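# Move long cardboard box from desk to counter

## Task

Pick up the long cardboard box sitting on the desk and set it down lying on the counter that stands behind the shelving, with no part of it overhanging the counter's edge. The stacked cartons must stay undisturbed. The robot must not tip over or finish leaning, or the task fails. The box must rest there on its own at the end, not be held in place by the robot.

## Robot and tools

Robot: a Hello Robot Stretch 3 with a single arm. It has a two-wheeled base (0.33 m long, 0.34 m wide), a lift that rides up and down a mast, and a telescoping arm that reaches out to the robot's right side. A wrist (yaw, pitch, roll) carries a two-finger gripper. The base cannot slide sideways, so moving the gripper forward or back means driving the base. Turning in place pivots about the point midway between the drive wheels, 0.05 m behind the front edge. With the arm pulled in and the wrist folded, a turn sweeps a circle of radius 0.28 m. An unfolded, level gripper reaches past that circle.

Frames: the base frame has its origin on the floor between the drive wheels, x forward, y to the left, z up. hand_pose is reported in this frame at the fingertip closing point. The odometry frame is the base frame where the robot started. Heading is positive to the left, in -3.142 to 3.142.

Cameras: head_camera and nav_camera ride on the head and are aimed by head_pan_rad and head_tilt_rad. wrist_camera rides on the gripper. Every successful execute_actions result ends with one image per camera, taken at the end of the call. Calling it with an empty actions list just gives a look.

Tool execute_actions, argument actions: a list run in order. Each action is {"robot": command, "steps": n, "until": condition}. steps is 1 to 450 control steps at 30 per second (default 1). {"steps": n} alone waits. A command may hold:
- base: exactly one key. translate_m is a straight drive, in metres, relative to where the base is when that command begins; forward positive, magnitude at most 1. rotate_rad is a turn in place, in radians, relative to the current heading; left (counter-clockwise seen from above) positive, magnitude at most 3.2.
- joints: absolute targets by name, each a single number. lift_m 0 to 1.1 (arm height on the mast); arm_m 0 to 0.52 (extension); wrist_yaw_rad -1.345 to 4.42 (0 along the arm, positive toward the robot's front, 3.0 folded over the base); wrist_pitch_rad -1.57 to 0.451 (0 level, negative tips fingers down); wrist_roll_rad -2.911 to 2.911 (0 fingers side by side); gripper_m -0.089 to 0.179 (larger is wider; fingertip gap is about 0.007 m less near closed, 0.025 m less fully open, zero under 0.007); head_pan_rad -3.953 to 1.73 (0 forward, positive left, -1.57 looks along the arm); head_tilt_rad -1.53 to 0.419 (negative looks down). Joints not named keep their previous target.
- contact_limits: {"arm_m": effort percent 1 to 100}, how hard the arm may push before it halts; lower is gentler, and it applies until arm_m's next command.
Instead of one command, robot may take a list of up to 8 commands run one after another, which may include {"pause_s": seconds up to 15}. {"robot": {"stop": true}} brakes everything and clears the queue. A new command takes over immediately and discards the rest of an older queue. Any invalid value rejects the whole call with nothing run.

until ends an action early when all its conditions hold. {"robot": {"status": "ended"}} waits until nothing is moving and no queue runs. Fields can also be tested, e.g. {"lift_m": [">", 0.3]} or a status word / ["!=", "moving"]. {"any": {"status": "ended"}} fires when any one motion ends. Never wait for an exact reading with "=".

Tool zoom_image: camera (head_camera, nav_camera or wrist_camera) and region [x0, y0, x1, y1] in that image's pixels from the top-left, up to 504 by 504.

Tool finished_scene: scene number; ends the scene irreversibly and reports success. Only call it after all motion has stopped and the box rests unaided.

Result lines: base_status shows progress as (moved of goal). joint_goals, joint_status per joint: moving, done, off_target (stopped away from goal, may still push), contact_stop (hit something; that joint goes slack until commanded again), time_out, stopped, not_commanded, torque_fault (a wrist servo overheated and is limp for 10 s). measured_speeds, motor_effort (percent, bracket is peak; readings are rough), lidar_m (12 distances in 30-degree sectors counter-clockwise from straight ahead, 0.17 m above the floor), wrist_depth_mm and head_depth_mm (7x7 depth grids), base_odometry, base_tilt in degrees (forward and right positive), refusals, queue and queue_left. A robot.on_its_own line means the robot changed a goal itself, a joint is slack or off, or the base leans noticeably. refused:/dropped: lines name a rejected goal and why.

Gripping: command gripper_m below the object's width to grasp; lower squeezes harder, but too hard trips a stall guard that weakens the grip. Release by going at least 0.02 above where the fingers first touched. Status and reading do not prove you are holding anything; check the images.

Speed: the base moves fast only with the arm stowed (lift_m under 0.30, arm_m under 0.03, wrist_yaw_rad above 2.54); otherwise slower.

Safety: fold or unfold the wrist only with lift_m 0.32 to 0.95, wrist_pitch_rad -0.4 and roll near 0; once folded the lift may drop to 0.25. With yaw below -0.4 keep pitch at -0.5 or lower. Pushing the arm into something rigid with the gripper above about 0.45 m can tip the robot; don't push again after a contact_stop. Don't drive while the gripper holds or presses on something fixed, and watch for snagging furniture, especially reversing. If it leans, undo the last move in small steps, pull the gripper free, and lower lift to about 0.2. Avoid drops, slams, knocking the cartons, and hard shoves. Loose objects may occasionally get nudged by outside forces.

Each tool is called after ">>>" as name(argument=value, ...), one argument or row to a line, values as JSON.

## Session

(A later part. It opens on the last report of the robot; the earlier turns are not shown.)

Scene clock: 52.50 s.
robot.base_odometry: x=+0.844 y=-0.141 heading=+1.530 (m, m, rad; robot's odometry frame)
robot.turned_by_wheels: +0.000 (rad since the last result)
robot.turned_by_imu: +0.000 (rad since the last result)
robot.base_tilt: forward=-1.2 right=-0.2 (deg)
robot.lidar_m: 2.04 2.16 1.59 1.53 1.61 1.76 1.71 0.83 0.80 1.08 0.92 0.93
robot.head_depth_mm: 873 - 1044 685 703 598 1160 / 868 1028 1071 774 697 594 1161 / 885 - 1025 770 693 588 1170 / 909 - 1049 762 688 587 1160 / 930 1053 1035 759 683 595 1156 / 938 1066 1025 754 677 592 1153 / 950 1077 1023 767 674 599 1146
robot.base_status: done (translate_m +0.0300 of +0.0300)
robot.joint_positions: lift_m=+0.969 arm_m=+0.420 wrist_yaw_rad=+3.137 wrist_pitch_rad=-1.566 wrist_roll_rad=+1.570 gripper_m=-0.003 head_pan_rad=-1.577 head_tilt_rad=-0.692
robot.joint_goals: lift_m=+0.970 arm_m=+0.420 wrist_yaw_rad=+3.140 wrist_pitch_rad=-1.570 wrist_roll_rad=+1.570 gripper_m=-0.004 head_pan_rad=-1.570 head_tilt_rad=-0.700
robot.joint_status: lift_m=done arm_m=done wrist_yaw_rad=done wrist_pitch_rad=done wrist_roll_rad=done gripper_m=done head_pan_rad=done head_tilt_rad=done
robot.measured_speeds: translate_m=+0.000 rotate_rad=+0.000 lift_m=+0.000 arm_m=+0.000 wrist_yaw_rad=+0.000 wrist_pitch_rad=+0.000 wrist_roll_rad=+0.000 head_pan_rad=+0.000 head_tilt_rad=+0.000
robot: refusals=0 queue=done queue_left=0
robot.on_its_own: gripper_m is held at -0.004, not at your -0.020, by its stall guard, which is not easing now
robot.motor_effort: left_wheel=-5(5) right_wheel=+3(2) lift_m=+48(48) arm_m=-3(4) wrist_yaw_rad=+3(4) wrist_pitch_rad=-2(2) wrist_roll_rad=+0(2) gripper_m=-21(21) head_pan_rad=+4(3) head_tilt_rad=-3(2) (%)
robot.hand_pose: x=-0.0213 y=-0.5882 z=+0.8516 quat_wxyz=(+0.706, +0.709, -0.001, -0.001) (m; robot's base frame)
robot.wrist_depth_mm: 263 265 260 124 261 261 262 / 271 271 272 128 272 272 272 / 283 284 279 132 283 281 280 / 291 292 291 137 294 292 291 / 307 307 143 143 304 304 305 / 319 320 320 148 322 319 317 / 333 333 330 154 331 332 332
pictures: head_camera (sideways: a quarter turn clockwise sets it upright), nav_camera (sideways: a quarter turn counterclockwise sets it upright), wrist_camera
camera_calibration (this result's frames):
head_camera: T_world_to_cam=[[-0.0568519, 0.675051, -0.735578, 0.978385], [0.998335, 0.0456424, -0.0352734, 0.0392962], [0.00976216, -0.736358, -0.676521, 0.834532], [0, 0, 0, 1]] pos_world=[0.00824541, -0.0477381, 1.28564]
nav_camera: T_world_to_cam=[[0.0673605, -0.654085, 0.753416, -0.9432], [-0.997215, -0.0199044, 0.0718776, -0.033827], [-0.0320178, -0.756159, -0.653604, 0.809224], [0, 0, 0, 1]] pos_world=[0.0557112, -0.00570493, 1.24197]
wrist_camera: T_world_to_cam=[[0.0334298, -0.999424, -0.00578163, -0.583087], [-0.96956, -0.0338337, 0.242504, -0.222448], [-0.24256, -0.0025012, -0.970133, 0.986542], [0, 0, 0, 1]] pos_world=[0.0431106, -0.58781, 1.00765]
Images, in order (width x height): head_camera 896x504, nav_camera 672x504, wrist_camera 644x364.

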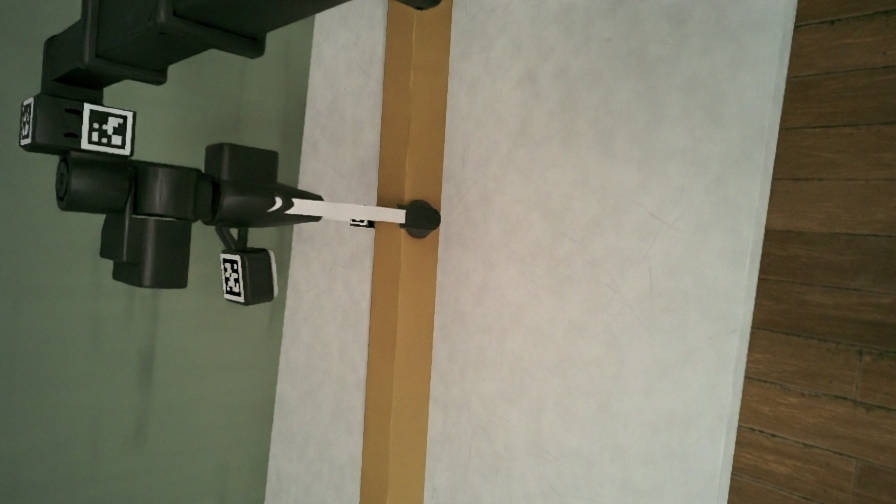

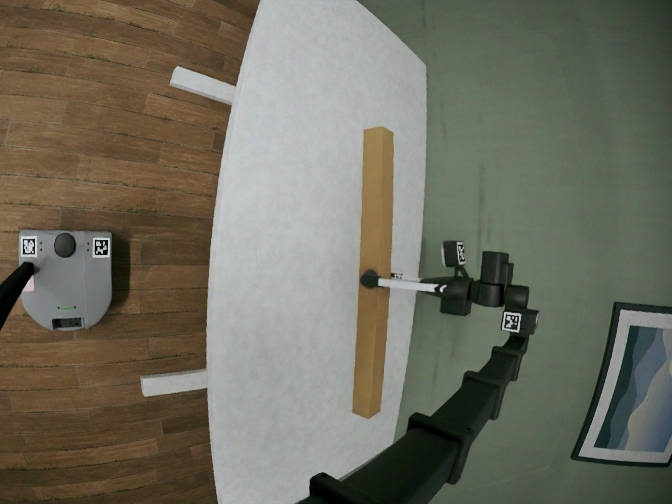

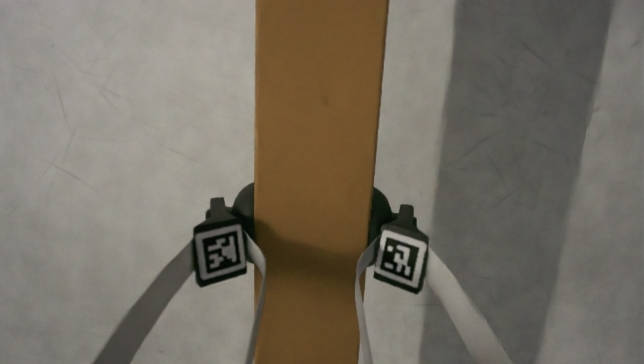

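>>> execute_actions(
  actions=[
    {"robot":[{"joints":{"arm_m":0.0,"head_pan_rad":-0.6,"head_tilt_rad":-0.9},"base":{"rotate_rad":2.59}},{"joints":{"lift_m":0.29},"base":{"translate_m":0.45}}],"steps":450,"until":{"robot":{"status":"ended"}}},
  ],
)

Scene clock: 67.77 s.
robot.base_odometry: x=+0.593 y=-0.514 heading=-2.163 (m, m, rad; robot's odometry frame)
robot.turned_by_wheels: +2.590 (rad since the last result)
robot.turned_by_imu: +2.616 (rad since the last result)
robot.base_tilt: forward=-1.2 right=+0.1 (deg)
robot.lidar_m: 1.36 1.31 1.37 1.34 0.84 1.36 1.36 0.20 0.15 - 0.15 0.19
robot.head_depth_mm: 1202 1347 1578 1607 1411 1249 1124 / 1571 1903 1738 1599 1406 1243 1127 / 1450 1832 1789 1597 1387 1244 1149 / 2411 2085 1815 1586 1386 1220 1100 / 2109 2170 1831 1574 1379 1228 1109 / 1845 2020 1818 1577 1374 1224 1110 / 1603 1810 1813 1558 1373 1218 1106
robot.base_status: done (translate_m +0.4500 of +0.4500)
robot.joint_positions: lift_m=+0.300 arm_m=+0.002 wrist_yaw_rad=+3.138 wrist_pitch_rad=-1.570 wrist_roll_rad=+1.570 gripper_m=-0.003 head_pan_rad=-0.607 head_tilt_rad=-0.889
robot.joint_goals: lift_m=+0.300 arm_m=+0.000 wrist_yaw_rad=+3.140 wrist_pitch_rad=-1.570 wrist_roll_rad=+1.570 gripper_m=-0.004 head_pan_rad=-0.600 head_tilt_rad=-0.900
robot.joint_status: lift_m=contact_stop arm_m=done wrist_yaw_rad=done wrist_pitch_rad=done wrist_roll_rad=done gripper_m=done head_pan_rad=done head_tilt_rad=done
robot.measured_speeds: translate_m=+0.000 rotate_rad=+0.000 lift_m=-0.004 arm_m=+0.000 wrist_yaw_rad=+0.000 wrist_pitch_rad=+0.000 wrist_roll_rad=+0.000 head_pan_rad=+0.000 head_tilt_rad=+0.000
robot: refusals=0 queue=dropped queue_left=0
robot.on_its_own: gripper_m is held at -0.004, not at your -0.020, by its stall guard, which is not easing now; lift_m is slack since a contact_stop, until your next command for it (your +0.290 is given up)
robot.motor_effort: left_wheel=-5(11) right_wheel=+2(8) lift_m=+25(51) arm_m=-3(4) wrist_yaw_rad=+2(2) wrist_pitch_rad=+0(2) wrist_roll_rad=+0(0) gripper_m=-22(22) head_pan_rad=+4(47) head_tilt_rad=-4(14) (%)
robot.hand_pose: x=-0.0213 y=-0.1715 z=+0.1824 quat_wxyz=(+0.707, +0.707, -0.001, -0.001) (m; robot's base frame)
robot.wrist_depth_mm: 309 310 309 117 309 310 310 / - 317 220 121 321 324 324 / - - 125 126 337 337 334 / - - 130 131 346 346 349 / - - 135 136 360 361 364 / - - - 142 379 380 378 / - - - 148 392 394 397
pictures: head_camera (sideways: a quarter turn clockwise sets it upright), nav_camera (sideways: a quarter turn counterclockwise sets it upright), wrist_camera
camera_calibration (this result's frames):
head_camera: T_world_to_cam=[[-0.69656, 0.409461, -0.589191, 0.791538], [0.521933, 0.852635, -0.0245032, 0.028173], [0.492332, -0.324586, -0.807622, 1.00208], [0, 0, 0, 1]] pos_world=[0.0432951, -0.0228648, 1.27636]
nav_camera: T_world_to_cam=[[0.688413, -0.391164, 0.610802, -0.761146], [-0.53623, -0.841531, 0.0654405, -0.028241], [0.488411, -0.372581, -0.789074, 0.982231], [0, 0, 0, 1]] pos_world=[0.0291067, 0.0444617, 1.24181]
wrist_camera: T_world_to_cam=[[0.0342213, -0.999413, -0.00173465, -0.171156], [-0.96953, -0.0336192, 0.242656, -0.0460442], [-0.242572, -0.00662221, -0.970111, 0.337675], [0, 0, 0, 1]] pos_world=[0.0431265, -0.170367, 0.338458]
Images, in order (width x height): head_camera 896x504, nav_camera 672x504, wrist_camera 644x364.

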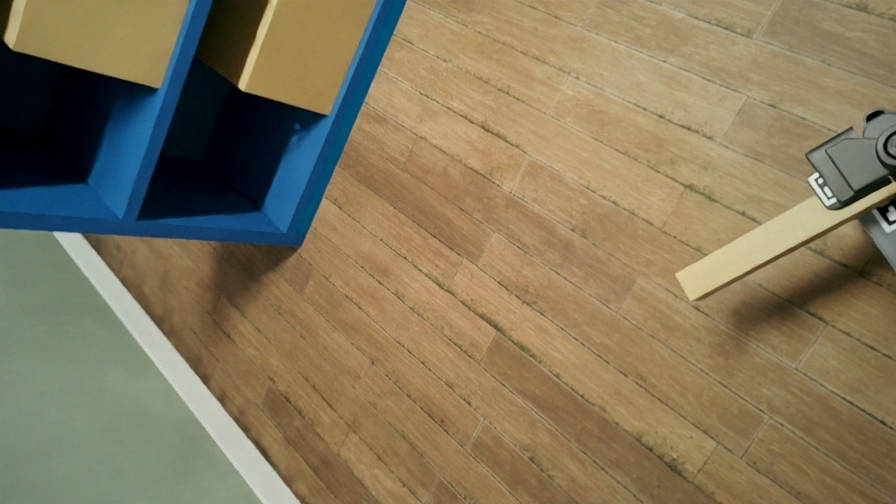

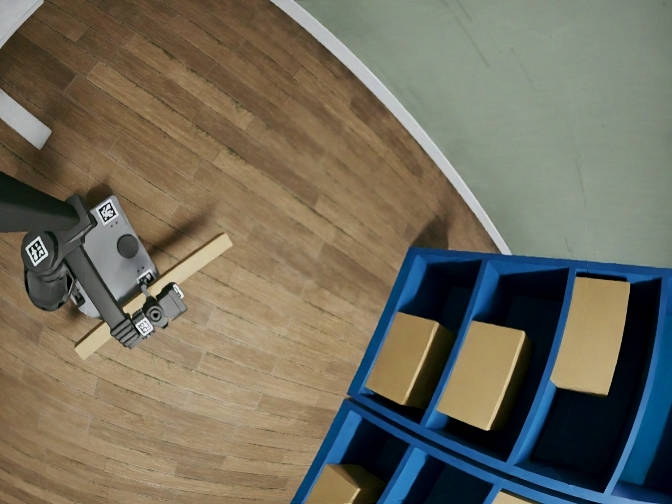

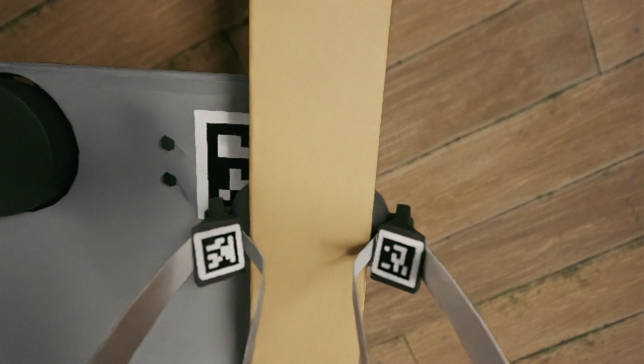

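>>> execute_actions(
  actions=[
    {"robot":[{"joints":{"lift_m":0.315}},{"joints":{"arm_m":0.027}},{"joints":{"lift_m":0.296}}],"steps":450,"until":{"robot":{"status":"ended"}}},
  ],
)

Scene clock: 71.07 s.
robot.base_odometry: x=+0.593 y=-0.514 heading=-2.163 (m, m, rad; robot's odometry frame)
robot.turned_by_wheels: +0.000 (rad since the last result)
robot.turned_by_imu: +0.000 (rad since the last result)
robot.base_tilt: forward=-0.9 right=+0.1 (deg)
robot.lidar_m: 1.35 1.31 1.37 1.35 0.83 1.36 1.36 0.23 0.17 0.16 0.17 0.23
robot.head_depth_mm: 1203 1340 1578 1612 1409 1247 1128 / 1573 1906 1754 1603 1401 1248 1138 / 1445 1836 1806 1585 1386 1235 959 / 2429 2070 1819 1582 1384 1202 1112 / 2126 2168 1836 1577 1382 1225 1108 / 1837 2023 1815 1560 1379 1226 1103 / 1624 1805 1818 1550 1366 1221 1102
robot.base_status: done (translate_m +0.4500 of +0.4500)
robot.joint_positions: lift_m=+0.298 arm_m=+0.027 wrist_yaw_rad=+3.138 wrist_pitch_rad=-1.568 wrist_roll_rad=+1.570 gripper_m=-0.003 head_pan_rad=-0.607 head_tilt_rad=-0.889
robot.joint_goals: lift_m=+0.298 arm_m=+0.027 wrist_yaw_rad=+3.140 wrist_pitch_rad=-1.570 wrist_roll_rad=+1.570 gripper_m=-0.004 head_pan_rad=-0.600 head_tilt_rad=-0.900
robot.joint_status: lift_m=contact_stop arm_m=done wrist_yaw_rad=done wrist_pitch_rad=done wrist_roll_rad=done gripper_m=done head_pan_rad=done head_tilt_rad=done
robot.measured_speeds: translate_m=+0.000 rotate_rad=+0.000 lift_m=+0.000 arm_m=+0.000 wrist_yaw_rad=+0.000 wrist_pitch_rad=+0.000 wrist_roll_rad=+0.000 head_pan_rad=+0.000 head_tilt_rad=+0.000
robot: refusals=0 queue=dropped queue_left=0
robot.on_its_own: gripper_m is held at -0.004, not at your -0.020, by its stall guard, which is not easing now; lift_m is slack since a contact_stop, until your next command for it
robot.motor_effort: left_wheel=-5(5) right_wheel=+2(2) lift_m=+27(46) arm_m=+2(1) wrist_yaw_rad=+2(2) wrist_pitch_rad=-1(2) wrist_roll_rad=+0(0) gripper_m=-21(21) head_pan_rad=+4(5) head_tilt_rad=-4(4) (%)
robot.hand_pose: x=-0.0213 y=-0.1955 z=+0.1803 quat_wxyz=(+0.707, +0.708, -0.001, -0.001) (m; robot's base frame)
robot.wrist_depth_mm: 307 309 308 116 307 309 308 / - 316 219 120 320 319 319 / - - 124 125 332 331 332 / - - 129 130 347 346 347 / - - 134 136 356 359 361 / - - 140 141 378 373 376 / - - - 148 391 388 392
pictures: head_camera (sideways: a quarter turn clockwise sets it upright), nav_camera (sideways: a quarter turn counterclockwise sets it upright), wrist_camera
camera_calibration (this result's frames):
head_camera: T_world_to_cam=[[-0.696564, 0.409463, -0.589185, 0.79153], [0.521932, 0.852635, -0.0245028, 0.0281724], [0.492327, -0.324582, -0.807626, 1.00208], [0, 0, 0, 1]] pos_world=[0.043295, -0.0228646, 1.27636]
nav_camera: T_world_to_cam=[[0.688417, -0.391166, 0.610796, -0.761138], [-0.536229, -0.841532, 0.0654402, -0.0282406], [0.488406, -0.372577, -0.789079, 0.982237], [0, 0, 0, 1]] pos_world=[0.0291063, 0.044462, 1.24181]
wrist_camera: T_world_to_cam=[[0.0342301, -0.999409, -0.00312184, -0.194963], [-0.969531, -0.0339646, 0.242604, -0.0464026], [-0.242567, -0.00527766, -0.97012, 0.335752], [0, 0, 0, 1]] pos_world=[0.0431272, -0.194652, 0.336369]
Images, in order (width x height): head_camera 896x504, nav_camera 672x504, wrist_camera 644x364.

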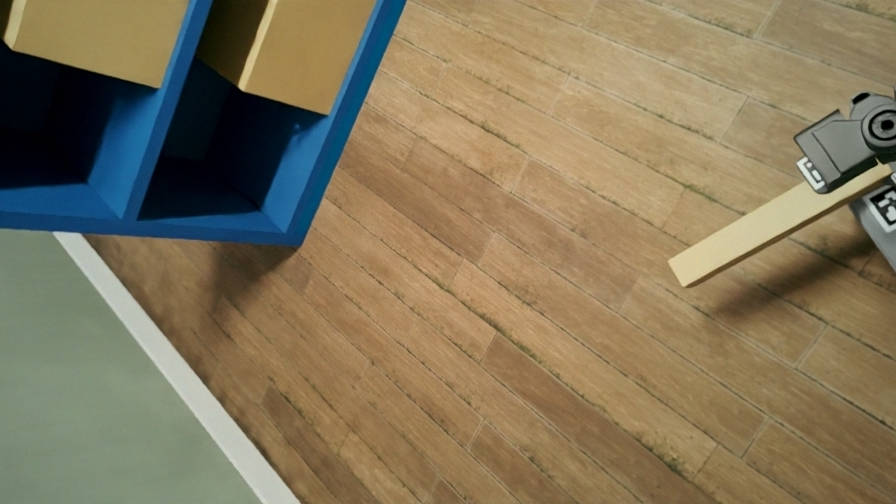

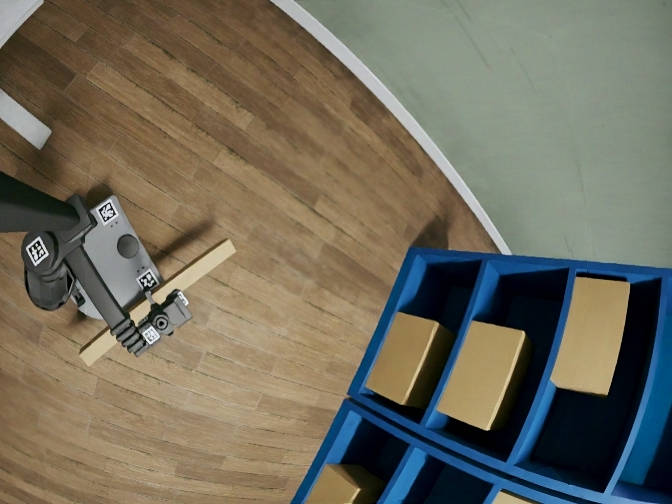

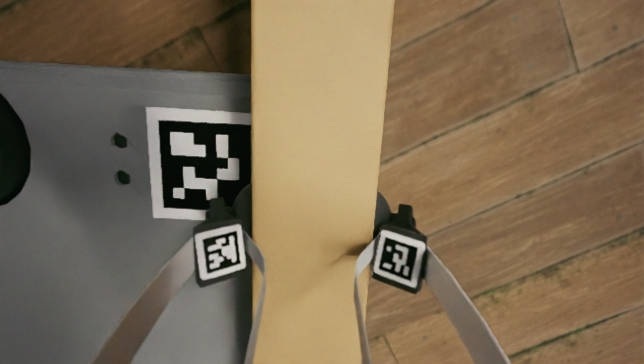

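>>> execute_actions(
  actions=[
    {"robot":[{"base":{"translate_m":1.0},"joints":{"head_pan_rad":0,"head_tilt_rad":-0.8}},{"base":{"translate_m":0.18}},{"base":{"rotate_rad":-1.075}}],"steps":450,"until":{"robot":{"status":"ended"}}},
  ],
)

Scene clock: 81.90 s.
robot.base_odometry: x=-0.066 y=-1.493 heading=+3.045 (m, m, rad; robot's odometry frame)
robot.turned_by_wheels: -1.075 (rad since the last result)
robot.turned_by_imu: -1.089 (rad since the last result)
robot.base_tilt: forward=-1.1 right=-0.1 (deg)
robot.lidar_m: 1.15 0.40 0.29 0.28 0.28 0.38 1.00 0.23 0.17 0.16 0.17 0.23
robot.head_depth_mm: 2102 1115 1070 1102 1392 1297 1149 / 2573 2526 2063 1523 1408 1284 1128 / 2627 2586 2072 1726 1466 1275 1100 / 2612 2549 2057 1699 1449 1267 1128 / 1991 2136 1943 1689 1448 1264 1126 / 1109 1167 1226 1288 1338 1235 1121 / 771 797 825 855 888 928 975
robot.base_status: done (rotate_rad -1.0748 of -1.0750)
robot.joint_positions: lift_m=+0.298 arm_m=+0.027 wrist_yaw_rad=+3.138 wrist_pitch_rad=-1.569 wrist_roll_rad=+1.570 gripper_m=-0.003 head_pan_rad=-0.007 head_tilt_rad=-0.802
robot.joint_goals: lift_m=+0.298 arm_m=+0.027 wrist_yaw_rad=+3.140 wrist_pitch_rad=-1.570 wrist_roll_rad=+1.570 gripper_m=-0.004 head_pan_rad=+0.000 head_tilt_rad=-0.800
robot.joint_status: lift_m=contact_stop arm_m=done wrist_yaw_rad=done wrist_pitch_rad=done wrist_roll_rad=done gripper_m=done head_pan_rad=done head_tilt_rad=done
robot.measured_speeds: translate_m=+0.000 rotate_rad=+0.000 lift_m=+0.000 arm_m=+0.000 wrist_yaw_rad=+0.000 wrist_pitch_rad=+0.000 wrist_roll_rad=+0.000 head_pan_rad=+0.000 head_tilt_rad=+0.000
robot: refusals=0 queue=done queue_left=0
robot.on_its_own: gripper_m is held at -0.004, not at your -0.020, by its stall guard, which is not easing now; lift_m is slack since a contact_stop, until your next command for it
robot.motor_effort: left_wheel=+4(14) right_wheel=-4(8) lift_m=+30(29) arm_m=+2(3) wrist_yaw_rad=+2(2) wrist_pitch_rad=-1(1) wrist_roll_rad=+0(0) gripper_m=-21(21) head_pan_rad=+4(38) head_tilt_rad=+1(8) (%)
robot.hand_pose: x=-0.0213 y=-0.1956 z=+0.1803 quat_wxyz=(+0.707, +0.708, -0.001, -0.001) (m; robot's base frame)
robot.wrist_depth_mm: 307 309 306 116 307 309 308 / - 315 218 121 320 321 321 / - - 124 125 333 332 333 / - - 129 131 350 344 347 / - - 134 136 357 362 360 / - - 140 141 379 376 375 / - - - 148 393 388 390
pictures: head_camera (sideways: a quarter turn clockwise sets it upright), nav_camera (sideways: a quarter turn counterclockwise sets it upright), wrist_camera
camera_calibration (this result's frames):
head_camera: T_world_to_cam=[[-0.751993, -0.0556873, -0.656814, 0.879984], [-0.0482663, 0.998402, -0.0293879, 0.0380136], [0.657401, 0.00960247, -0.75348, 0.93067], [0, 0, 0, 1]] pos_world=[0.0517532, 0.00211435, 1.28034]
nav_camera: T_world_to_cam=[[0.73313, 0.0662015, 0.676859, -0.84749], [0.0267162, -0.997286, 0.0686042, -0.0358012], [0.679564, -0.0322126, -0.732909, 0.90803], [0, 0, 0, 1]] pos_world=[0.0052132, 0.0496511, 1.24159]
wrist_camera: T_world_to_cam=[[0.0342245, -0.99941, -0.00298652, -0.195063], [-0.969531, -0.0339263, 0.242609, -0.0463995], [-0.242568, -0.00540767, -0.970119, 0.335729], [0, 0, 0, 1]] pos_world=[0.0431271, -0.194706, 0.336372]
Images, in order (width x height): head_camera 896x504, nav_camera 672x504, wrist_camera 644x364.

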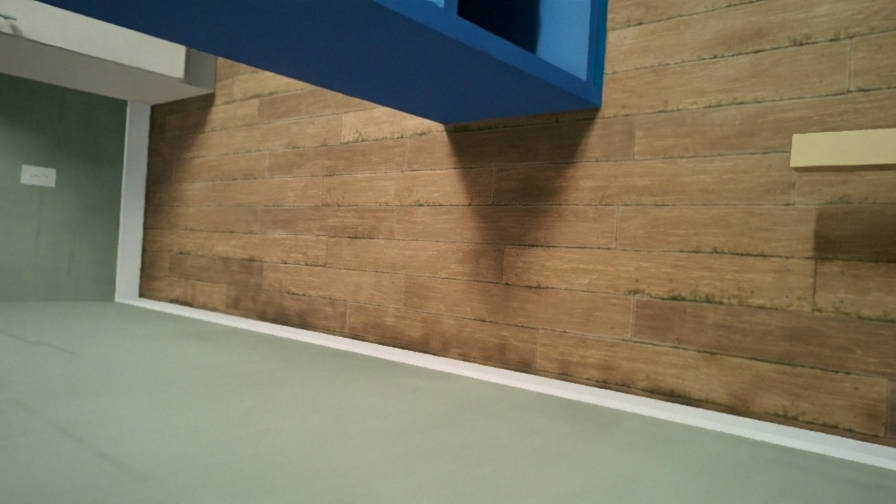

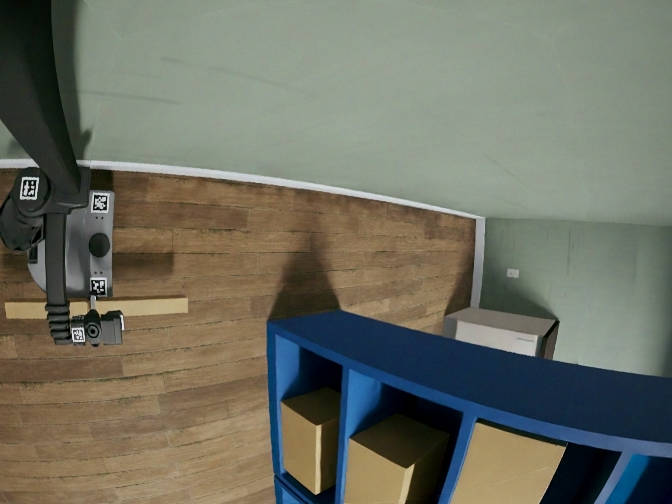

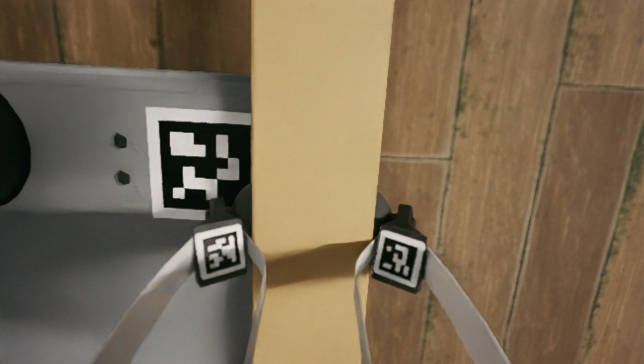

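>>> execute_actions(
  actions=[
    {"robot":[{"base":{"rotate_rad":0.02}},{"base":{"translate_m":1.0},"joints":{"head_pan_rad":-0.7,"head_tilt_rad":-0.6}},{"base":{"translate_m":0.65}}],"steps":450,"until":{"robot":{"status":"ended"}}},
  ],
)

Scene clock: 94.67 s.
robot.base_odometry: x=-1.711 y=-1.367 heading=+3.065 (m, m, rad; robot's odometry frame)
robot.turned_by_wheels: +0.020 (rad since the last result)
robot.turned_by_imu: +0.015 (rad since the last result)
robot.base_tilt: forward=-1.1 right=-0.1 (deg)
robot.lidar_m: 1.09 0.40 0.29 0.28 0.29 0.39 1.07 0.23 0.17 0.16 0.17 0.23
robot.head_depth_mm: 1662 1308 1161 1462 1719 1422 1226 / 1524 1282 1034 1258 1596 1419 1222 / 1405 1258 951 1105 1371 1408 1209 / 1307 1231 967 1099 1286 1399 1204 / 1217 1209 1149 1333 1548 1402 1200 / 1139 1228 1376 1579 1658 1372 1192 / 1072 1177 1310 1484 1601 1381 1179
robot.base_status: done (translate_m +0.6500 of +0.6500)
robot.joint_positions: lift_m=+0.298 arm_m=+0.027 wrist_yaw_rad=+3.138 wrist_pitch_rad=-1.569 wrist_roll_rad=+1.570 gripper_m=-0.003 head_pan_rad=-0.693 head_tilt_rad=-0.605
robot.joint_goals: lift_m=+0.298 arm_m=+0.027 wrist_yaw_rad=+3.140 wrist_pitch_rad=-1.570 wrist_roll_rad=+1.570 gripper_m=-0.004 head_pan_rad=-0.700 head_tilt_rad=-0.600
robot.joint_status: lift_m=contact_stop arm_m=done wrist_yaw_rad=done wrist_pitch_rad=done wrist_roll_rad=done gripper_m=done head_pan_rad=done head_tilt_rad=done
robot.measured_speeds: translate_m=+0.000 rotate_rad=+0.000 lift_m=+0.000 arm_m=+0.000 wrist_yaw_rad=+0.000 wrist_pitch_rad=+0.000 wrist_roll_rad=+0.000 head_pan_rad=+0.000 head_tilt_rad=+0.000
robot: refusals=0 queue=done queue_left=0
robot.on_its_own: gripper_m is held at -0.004, not at your -0.020, by its stall guard, which is not easing now; lift_m is slack since a contact_stop, until your next command for it
robot.motor_effort: left_wheel=+2(13) right_wheel=-3(6) lift_m=+30(30) arm_m=+1(2) wrist_yaw_rad=+2(2) wrist_pitch_rad=-1(1) wrist_roll_rad=+1(0) gripper_m=-21(20) head_pan_rad=-4(44) head_tilt_rad=+2(13) (%)
robot.hand_pose: x=-0.0213 y=-0.1956 z=+0.1803 quat_wxyz=(+0.707, +0.708, -0.001, -0.001) (m; robot's base frame)
robot.wrist_depth_mm: 307 307 305 116 305 308 311 / - 314 218 120 320 319 319 / - - 124 125 332 334 331 / - - 129 130 345 343 346 / - - 134 135 357 358 359 / - - 140 142 376 378 378 / - - - 148 392 392 391
pictures: head_camera (sideways: a quarter turn clockwise sets it upright), nav_camera (sideways: a quarter turn counterclockwise sets it upright), wrist_camera
camera_calibration (this result's frames):
head_camera: T_world_to_cam=[[-0.507057, 0.342051, -0.791134, 1.05355], [0.600516, 0.798632, -0.0395925, 0.0473501], [0.618283, -0.495165, -0.61036, 0.744757], [0, 0, 0, 1]] pos_world=[0.0453033, -0.0294046, 1.28994]
nav_camera: T_world_to_cam=[[0.496391, -0.319694, 0.807088, -1.01578], [-0.622061, -0.779479, 0.0738349, -0.0386718], [0.605504, -0.53871, -0.585796, 0.717126], [0, 0, 0, 1]] pos_world=[0.0459462, 0.0314397, 1.24277]
wrist_camera: T_world_to_cam=[[0.0342241, -0.99941, -0.00298652, -0.195063], [-0.969531, -0.0339259, 0.242609, -0.0463995], [-0.242568, -0.00540755, -0.970119, 0.335729], [0, 0, 0, 1]] pos_world=[0.0431271, -0.194706, 0.336372]
Images, in order (width x height): head_camera 896x504, nav_camera 672x504, wrist_camera 644x364.

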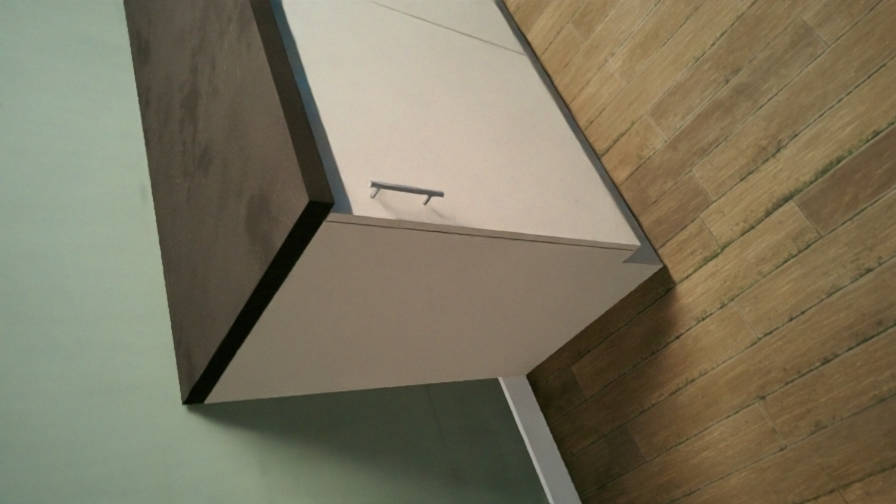

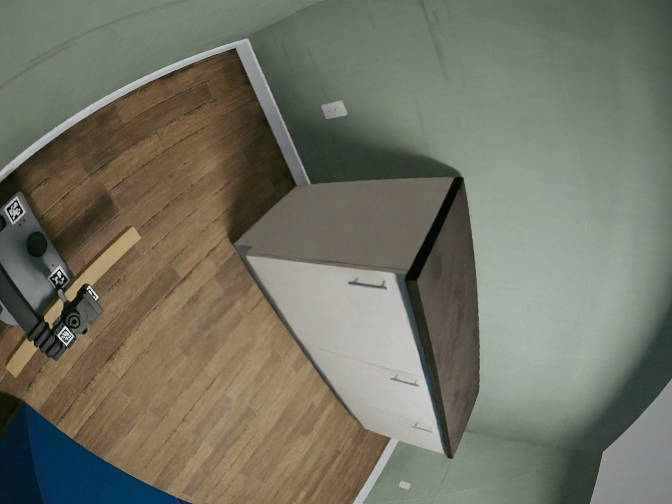

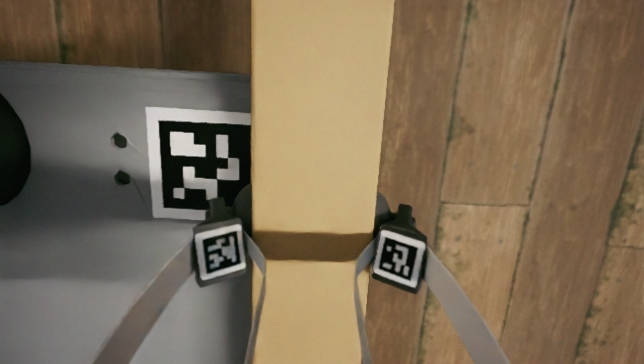

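>>> execute_actions(
  actions=[
    {"robot":[{"base":{"rotate_rad":-0.45}},{"base":{"translate_m":0.33},"joints":{"head_pan_rad":-1.9,"head_tilt_rad":-0.7}},{"base":{"rotate_rad":2.0}},{"base":{"translate_m":-0.5}},{"base":{"translate_m":-0.38},"joints":{"lift_m":1.1}}],"steps":450,"until":{"robot":{"status":"ended"}}},
  ],
)

Scene clock: 112.60 s.
robot.base_odometry: x=-1.911 y=-0.325 heading=-1.668 (m, m, rad; robot's odometry frame)
robot.turned_by_wheels: +1.550 (rad since the last result)
robot.turned_by_imu: +1.564 (rad since the last result)
robot.base_tilt: forward=-0.5 right=-0.5 (deg)
robot.lidar_m: 1.31 1.36 0.79 0.76 0.79 1.07 2.46 0.51 0.37 0.35 0.37 0.50
robot.head_depth_mm: 905 982 721 564 662 858 - / 882 947 712 561 599 - - / 857 920 705 556 517 - 510 / 832 899 697 552 494 - 492 / 810 884 690 547 488 - 476 / 791 861 683 544 481 - 470 / 772 835 675 538 469 - -
robot.base_status: moving (translate_m -0.3800 of -0.3800)
robot.joint_positions: lift_m=+0.832 arm_m=+0.027 wrist_yaw_rad=+3.138 wrist_pitch_rad=-1.567 wrist_roll_rad=+1.570 gripper_m=-0.003 head_pan_rad=-1.893 head_tilt_rad=-0.692
robot.joint_goals: lift_m=+1.100 arm_m=+0.027 wrist_yaw_rad=+3.140 wrist_pitch_rad=-1.570 wrist_roll_rad=+1.570 gripper_m=-0.004 head_pan_rad=-1.900 head_tilt_rad=-0.700
robot.joint_status: lift_m=moving arm_m=done wrist_yaw_rad=done wrist_pitch_rad=done wrist_roll_rad=done gripper_m=done head_pan_rad=done head_tilt_rad=done
robot.measured_speeds: translate_m=+0.000 rotate_rad=+0.000 lift_m=+0.110 arm_m=+0.000 wrist_yaw_rad=+0.000 wrist_pitch_rad=+0.000 wrist_roll_rad=+0.000 head_pan_rad=+0.000 head_tilt_rad=+0.000
robot: refusals=0 queue=running queue_left=0
robot.on_its_own: gripper_m is held at -0.004, not at your -0.020, by its stall guard, which is not easing now
robot.motor_effort: left_wheel=-5(16) right_wheel=+2(7) lift_m=+49(48) arm_m=+1(2) wrist_yaw_rad=+2(2) wrist_pitch_rad=-2(2) wrist_roll_rad=+1(0) gripper_m=-20(21) head_pan_rad=-3(47) head_tilt_rad=-2(9) (%)
robot.hand_pose: x=-0.0213 y=-0.1953 z=+0.7145 quat_wxyz=(+0.706, +0.708, -0.001, -0.001) (m; robot's base frame)
robot.wrist_depth_mm: 800 798 798 117 472 299 197 / 834 838 828 121 520 294 196 / 864 847 124 126 515 293 194 / 928 903 129 131 500 288 193 / 923 925 135 136 435 284 191 / 968 976 974 142 618 280 190 / - - - 148 532 259 188
pictures: head_camera (sideways: a quarter turn clockwise sets it upright), nav_camera (sideways: a quarter turn counterclockwise sets it upright), wrist_camera
camera_calibration (this result's frames):
head_camera: T_world_to_cam=[[0.156276, 0.659249, -0.735505, 0.97699], [0.962884, -0.267601, -0.0352679, 0.0395053], [-0.220072, -0.702695, -0.676601, 0.836037], [0, 0, 0, 1]] pos_world=[-0.00673095, -0.0460297, 1.28564]
nav_camera: T_world_to_cam=[[-0.139761, -0.642602, 0.753345, -0.941845], [-0.953804, 0.291706, 0.0718749, -0.0340882], [-0.265942, -0.708498, -0.653686, 0.810757], [0, 0, 0, 1]] pos_world=[0.051468, -0.0208686, 1.24196]
wrist_camera: T_world_to_cam=[[0.0342282, -0.999405, -0.00431878, -0.192197], [-0.969532, -0.0342533, 0.242559, -0.176021], [-0.242563, -0.00411518, -0.970127, 0.854238], [0, 0, 0, 1]] pos_world=[0.0431274, -0.194597, 0.870585]
Images, in order (width x height): head_camera 896x504, nav_camera 672x504, wrist_camera 644x364.

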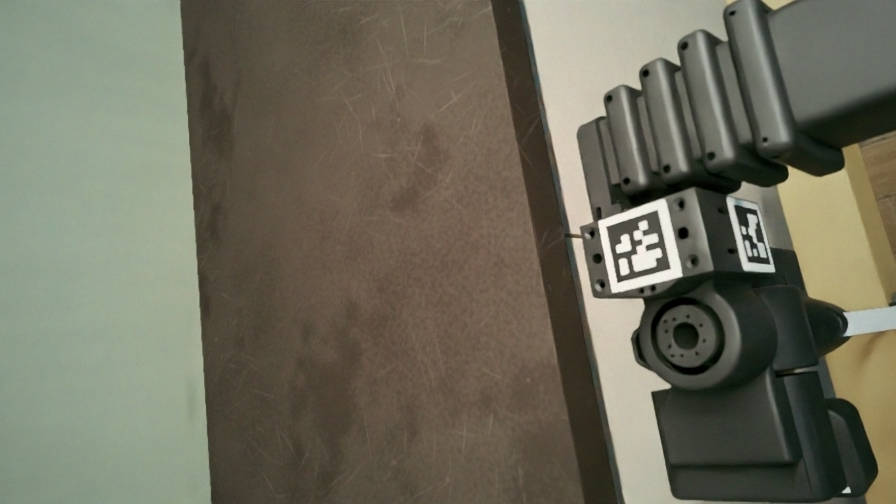

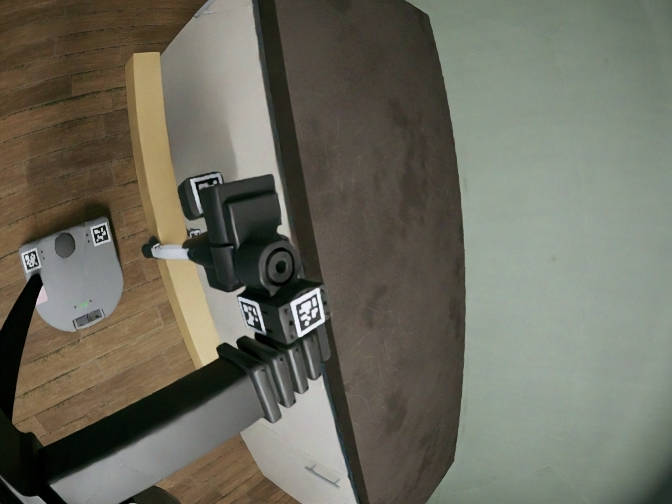

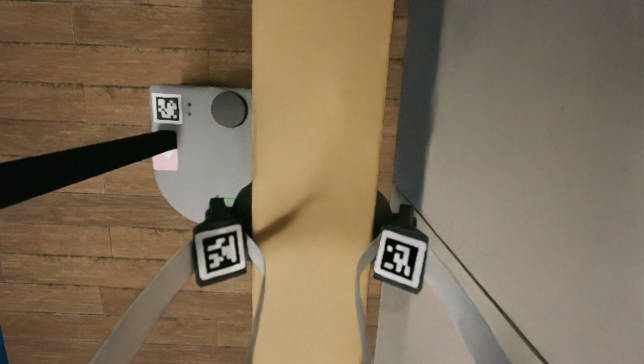

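>>> execute_actions(
  actions=[
    {"steps":450,"until":{"robot":{"status":"ended"}}},
    {"robot":{"joints":{"arm_m":0.40,"head_pan_rad":-1.3}},"steps":450,"until":{"robot":{"status":"ended"}}},
  ],
)

Scene clock: 119.30 s.
robot.base_odometry: x=-1.911 y=-0.325 heading=-1.668 (m, m, rad; robot's odometry frame)
robot.turned_by_wheels: +0.000 (rad since the last result)
robot.turned_by_imu: -0.001 (rad since the last result)
robot.base_tilt: forward=-1.1 right=-0.1 (deg)
robot.lidar_m: 1.31 1.36 0.79 0.76 0.79 1.07 2.46 0.51 0.37 0.35 0.37 0.49
robot.head_depth_mm: 752 848 554 567 467 559 722 / 778 873 569 560 476 594 785 / 810 884 580 557 485 637 862 / 836 904 591 552 498 689 953 / 864 928 622 547 571 744 1096 / 892 958 661 543 610 812 1129 / 924 1054 675 541 655 890 1147
robot.base_status: done (translate_m -0.3800 of -0.3800)
robot.joint_positions: lift_m=+1.099 arm_m=+0.400 wrist_yaw_rad=+3.138 wrist_pitch_rad=-1.566 wrist_roll_rad=+1.570 gripper_m=-0.003 head_pan_rad=-1.307 head_tilt_rad=-0.692
robot.joint_goals: lift_m=+1.100 arm_m=+0.400 wrist_yaw_rad=+3.140 wrist_pitch_rad=-1.570 wrist_roll_rad=+1.570 gripper_m=-0.004 head_pan_rad=-1.300 head_tilt_rad=-0.700
robot.joint_status: lift_m=done arm_m=done wrist_yaw_rad=done wrist_pitch_rad=done wrist_roll_rad=done gripper_m=done head_pan_rad=done head_tilt_rad=done
robot.measured_speeds: translate_m=+0.000 rotate_rad=+0.000 lift_m=+0.000 arm_m=+0.000 wrist_yaw_rad=+0.000 wrist_pitch_rad=+0.000 wrist_roll_rad=+0.000 head_pan_rad=+0.000 head_tilt_rad=+0.000
robot: refusals=0 queue=done queue_left=0
robot.on_its_own: gripper_m is held at -0.004, not at your -0.020, by its stall guard, which is not easing now
robot.motor_effort: left_wheel=-5(4) right_wheel=+2(3) lift_m=+48(46) arm_m=+3(4) wrist_yaw_rad=+2(2) wrist_pitch_rad=-2(2) wrist_roll_rad=+0(0) gripper_m=-21(21) head_pan_rad=+4(39) head_tilt_rad=-2(3) (%)
robot.hand_pose: x=-0.0213 y=-0.5680 z=+0.9816 quat_wxyz=(+0.706, +0.708, -0.001, -0.001) (m; robot's base frame)
robot.wrist_depth_mm: 208 207 206 117 206 207 206 / 216 216 214 121 215 214 214 / 223 223 221 126 222 222 223 / 232 234 230 131 231 232 232 / 241 241 136 136 238 241 241 / 252 251 251 142 253 251 250 / 265 262 260 148 262 262 261
pictures: head_camera (sideways: a quarter turn clockwise sets it upright), nav_camera (sideways: a quarter turn counterclockwise sets it upright), wrist_camera
camera_calibration (this result's frames):
head_camera: T_world_to_cam=[[-0.234687, 0.635574, -0.735505, 0.979375], [0.95008, 0.310006, -0.0352679, 0.0395834], [0.205596, -0.707066, -0.6766, 0.83344], [0, 0, 0, 1]] pos_world=[0.0208874, -0.045439, 1.28564]
nav_camera: T_world_to_cam=[[0.23923, -0.612568, 0.753345, -0.944157], [-0.955858, -0.284904, 0.0718749, -0.0340757], [0.170603, -0.737286, -0.653685, 0.808093], [0, 0, 0, 1]] pos_world=[0.0554361, 0.00772661, 1.24196]
wrist_camera: T_world_to_cam=[[0.0342288, -0.999401, -0.00505317, -0.562807], [-0.969532, -0.0344321, 0.242531, -0.253643], [-0.24256, -0.00340235, -0.97013, 1.11221], [0, 0, 0, 1]] pos_world=[0.0431277, -0.567419, 1.13767]
Images, in order (width x height): head_camera 896x504, nav_camera 672x504, wrist_camera 644x364.

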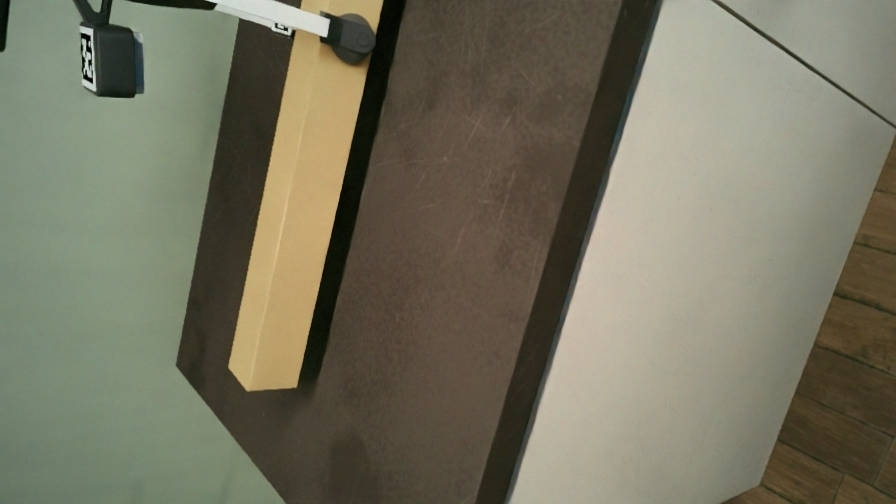

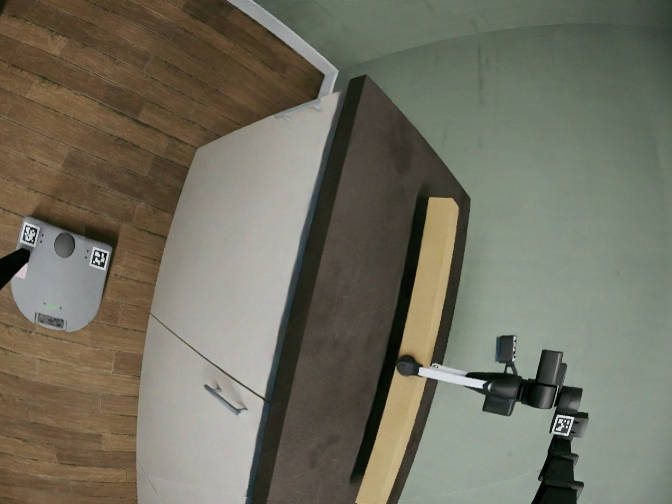

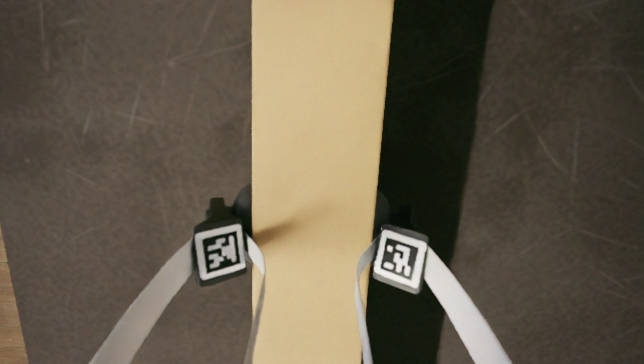

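>>> execute_actions(
  actions=[
    {"robot":[{"joints":{"lift_m":1.058}},{"joints":{"gripper_m":0.15}},{"joints":{"lift_m":1.1}}],"steps":450,"until":{"robot":{"status":"ended"}}},
  ],
)

Scene clock: 124.43 s.
robot.base_odometry: x=-1.911 y=-0.325 heading=-1.668 (m, m, rad; robot's odometry frame)
robot.turned_by_wheels: +0.000 (rad since the last result)
robot.turned_by_imu: -0.001 (rad since the last result)
robot.base_tilt: forward=-1.1 right=+0.0 (deg)
robot.lidar_m: 1.31 1.35 0.79 0.76 0.79 1.07 2.47 0.51 0.37 0.35 0.37 0.50
robot.head_depth_mm: 751 849 720 561 466 558 723 / 779 872 712 561 475 596 787 / 811 881 614 556 485 637 858 / 837 902 627 553 497 685 957 / 863 927 633 548 569 743 1096 / 892 960 656 543 609 812 1130 / 923 1053 677 539 653 894 1147
robot.base_status: done (translate_m -0.3800 of -0.3800)
robot.joint_positions: lift_m=+1.099 arm_m=+0.400 wrist_yaw_rad=+3.138 wrist_pitch_rad=-1.566 wrist_roll_rad=+1.570 gripper_m=+0.150 head_pan_rad=-1.307 head_tilt_rad=-0.692
robot.joint_goals: lift_m=+1.100 arm_m=+0.400 wrist_yaw_rad=+3.140 wrist_pitch_rad=-1.570 wrist_roll_rad=+1.570 gripper_m=+0.150 head_pan_rad=-1.300 head_tilt_rad=-0.700
robot.joint_status: lift_m=done arm_m=done wrist_yaw_rad=done wrist_pitch_rad=done wrist_roll_rad=done gripper_m=done head_pan_rad=done head_tilt_rad=done
robot.measured_speeds: translate_m=+0.000 rotate_rad=+0.000 lift_m=+0.000 arm_m=+0.000 wrist_yaw_rad=+0.000 wrist_pitch_rad=+0.000 wrist_roll_rad=+0.000 head_pan_rad=+0.000 head_tilt_rad=+0.000
robot: refusals=0 queue=done queue_left=0
robot.motor_effort: left_wheel=-5(5) right_wheel=+2(3) lift_m=+48(49) arm_m=+4(3) wrist_yaw_rad=+2(2) wrist_pitch_rad=-2(2) wrist_roll_rad=+0(0) gripper_m=+0(85) head_pan_rad=+3(4) head_tilt_rad=-3(2) (%)
robot.hand_pose: x=-0.0213 y=-0.5680 z=+0.9816 quat_wxyz=(+0.706, +0.708, -0.001, -0.001) (m; robot's base frame)
robot.wrist_depth_mm: 208 207 206 161 208 207 206 / 215 214 215 167 215 214 214 / 224 222 223 172 223 223 222 / 232 231 233 180 232 232 231 / 240 241 243 187 240 239 241 / 257 253 251 195 252 254 251 / 263 261 262 206 261 261 260
pictures: head_camera (sideways: a quarter turn clockwise sets it upright), nav_camera (sideways: a quarter turn counterclockwise sets it upright), wrist_camera
camera_calibration (this result's frames):
head_camera: T_world_to_cam=[[-0.234687, 0.635574, -0.735505, 0.979375], [0.95008, 0.310006, -0.0352679, 0.0395834], [0.205596, -0.707066, -0.676601, 0.83344], [0, 0, 0, 1]] pos_world=[0.0208874, -0.045439, 1.28564]
nav_camera: T_world_to_cam=[[0.23923, -0.612568, 0.753345, -0.944157], [-0.955858, -0.284904, 0.0718749, -0.0340757], [0.170603, -0.737285, -0.653686, 0.808094], [0, 0, 0, 1]] pos_world=[0.0554361, 0.00772663, 1.24196]
wrist_camera: T_world_to_cam=[[0.0342295, -0.999401, -0.00517313, -0.562659], [-0.969532, -0.0344619, 0.242527, -0.25366], [-0.24256, -0.00328606, -0.970131, 1.1123], [0, 0, 0, 1]] pos_world=[0.0431278, -0.567408, 1.13769]
Images, in order (width x height): head_camera 896x504, nav_camera 672x504, wrist_camera 644x364.

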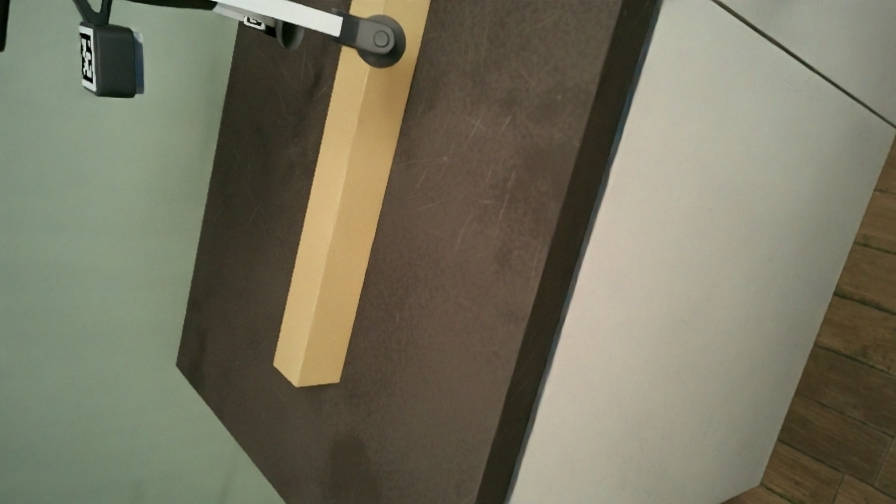

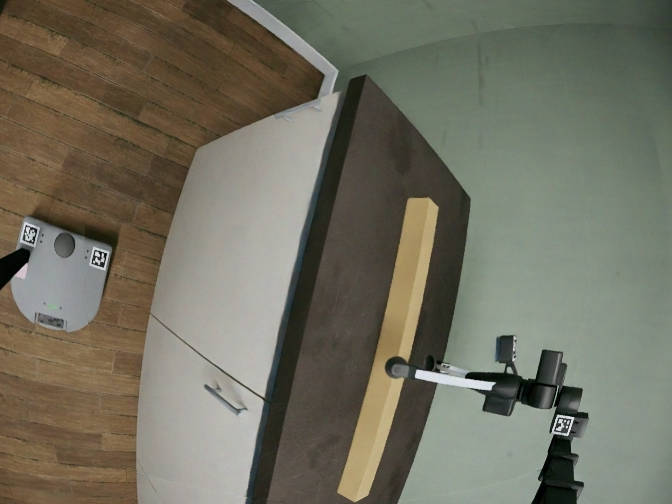

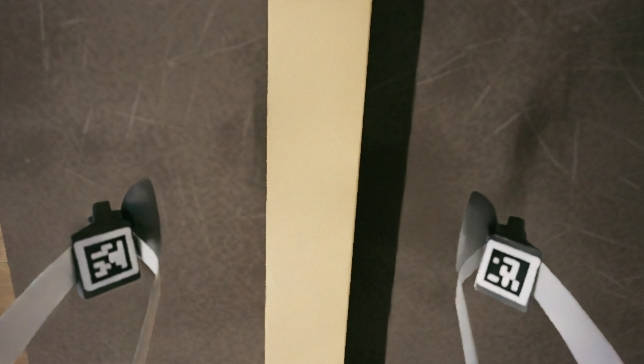

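>>> finished_scene(
  scene=1,
)

The scene is finished: the task was done.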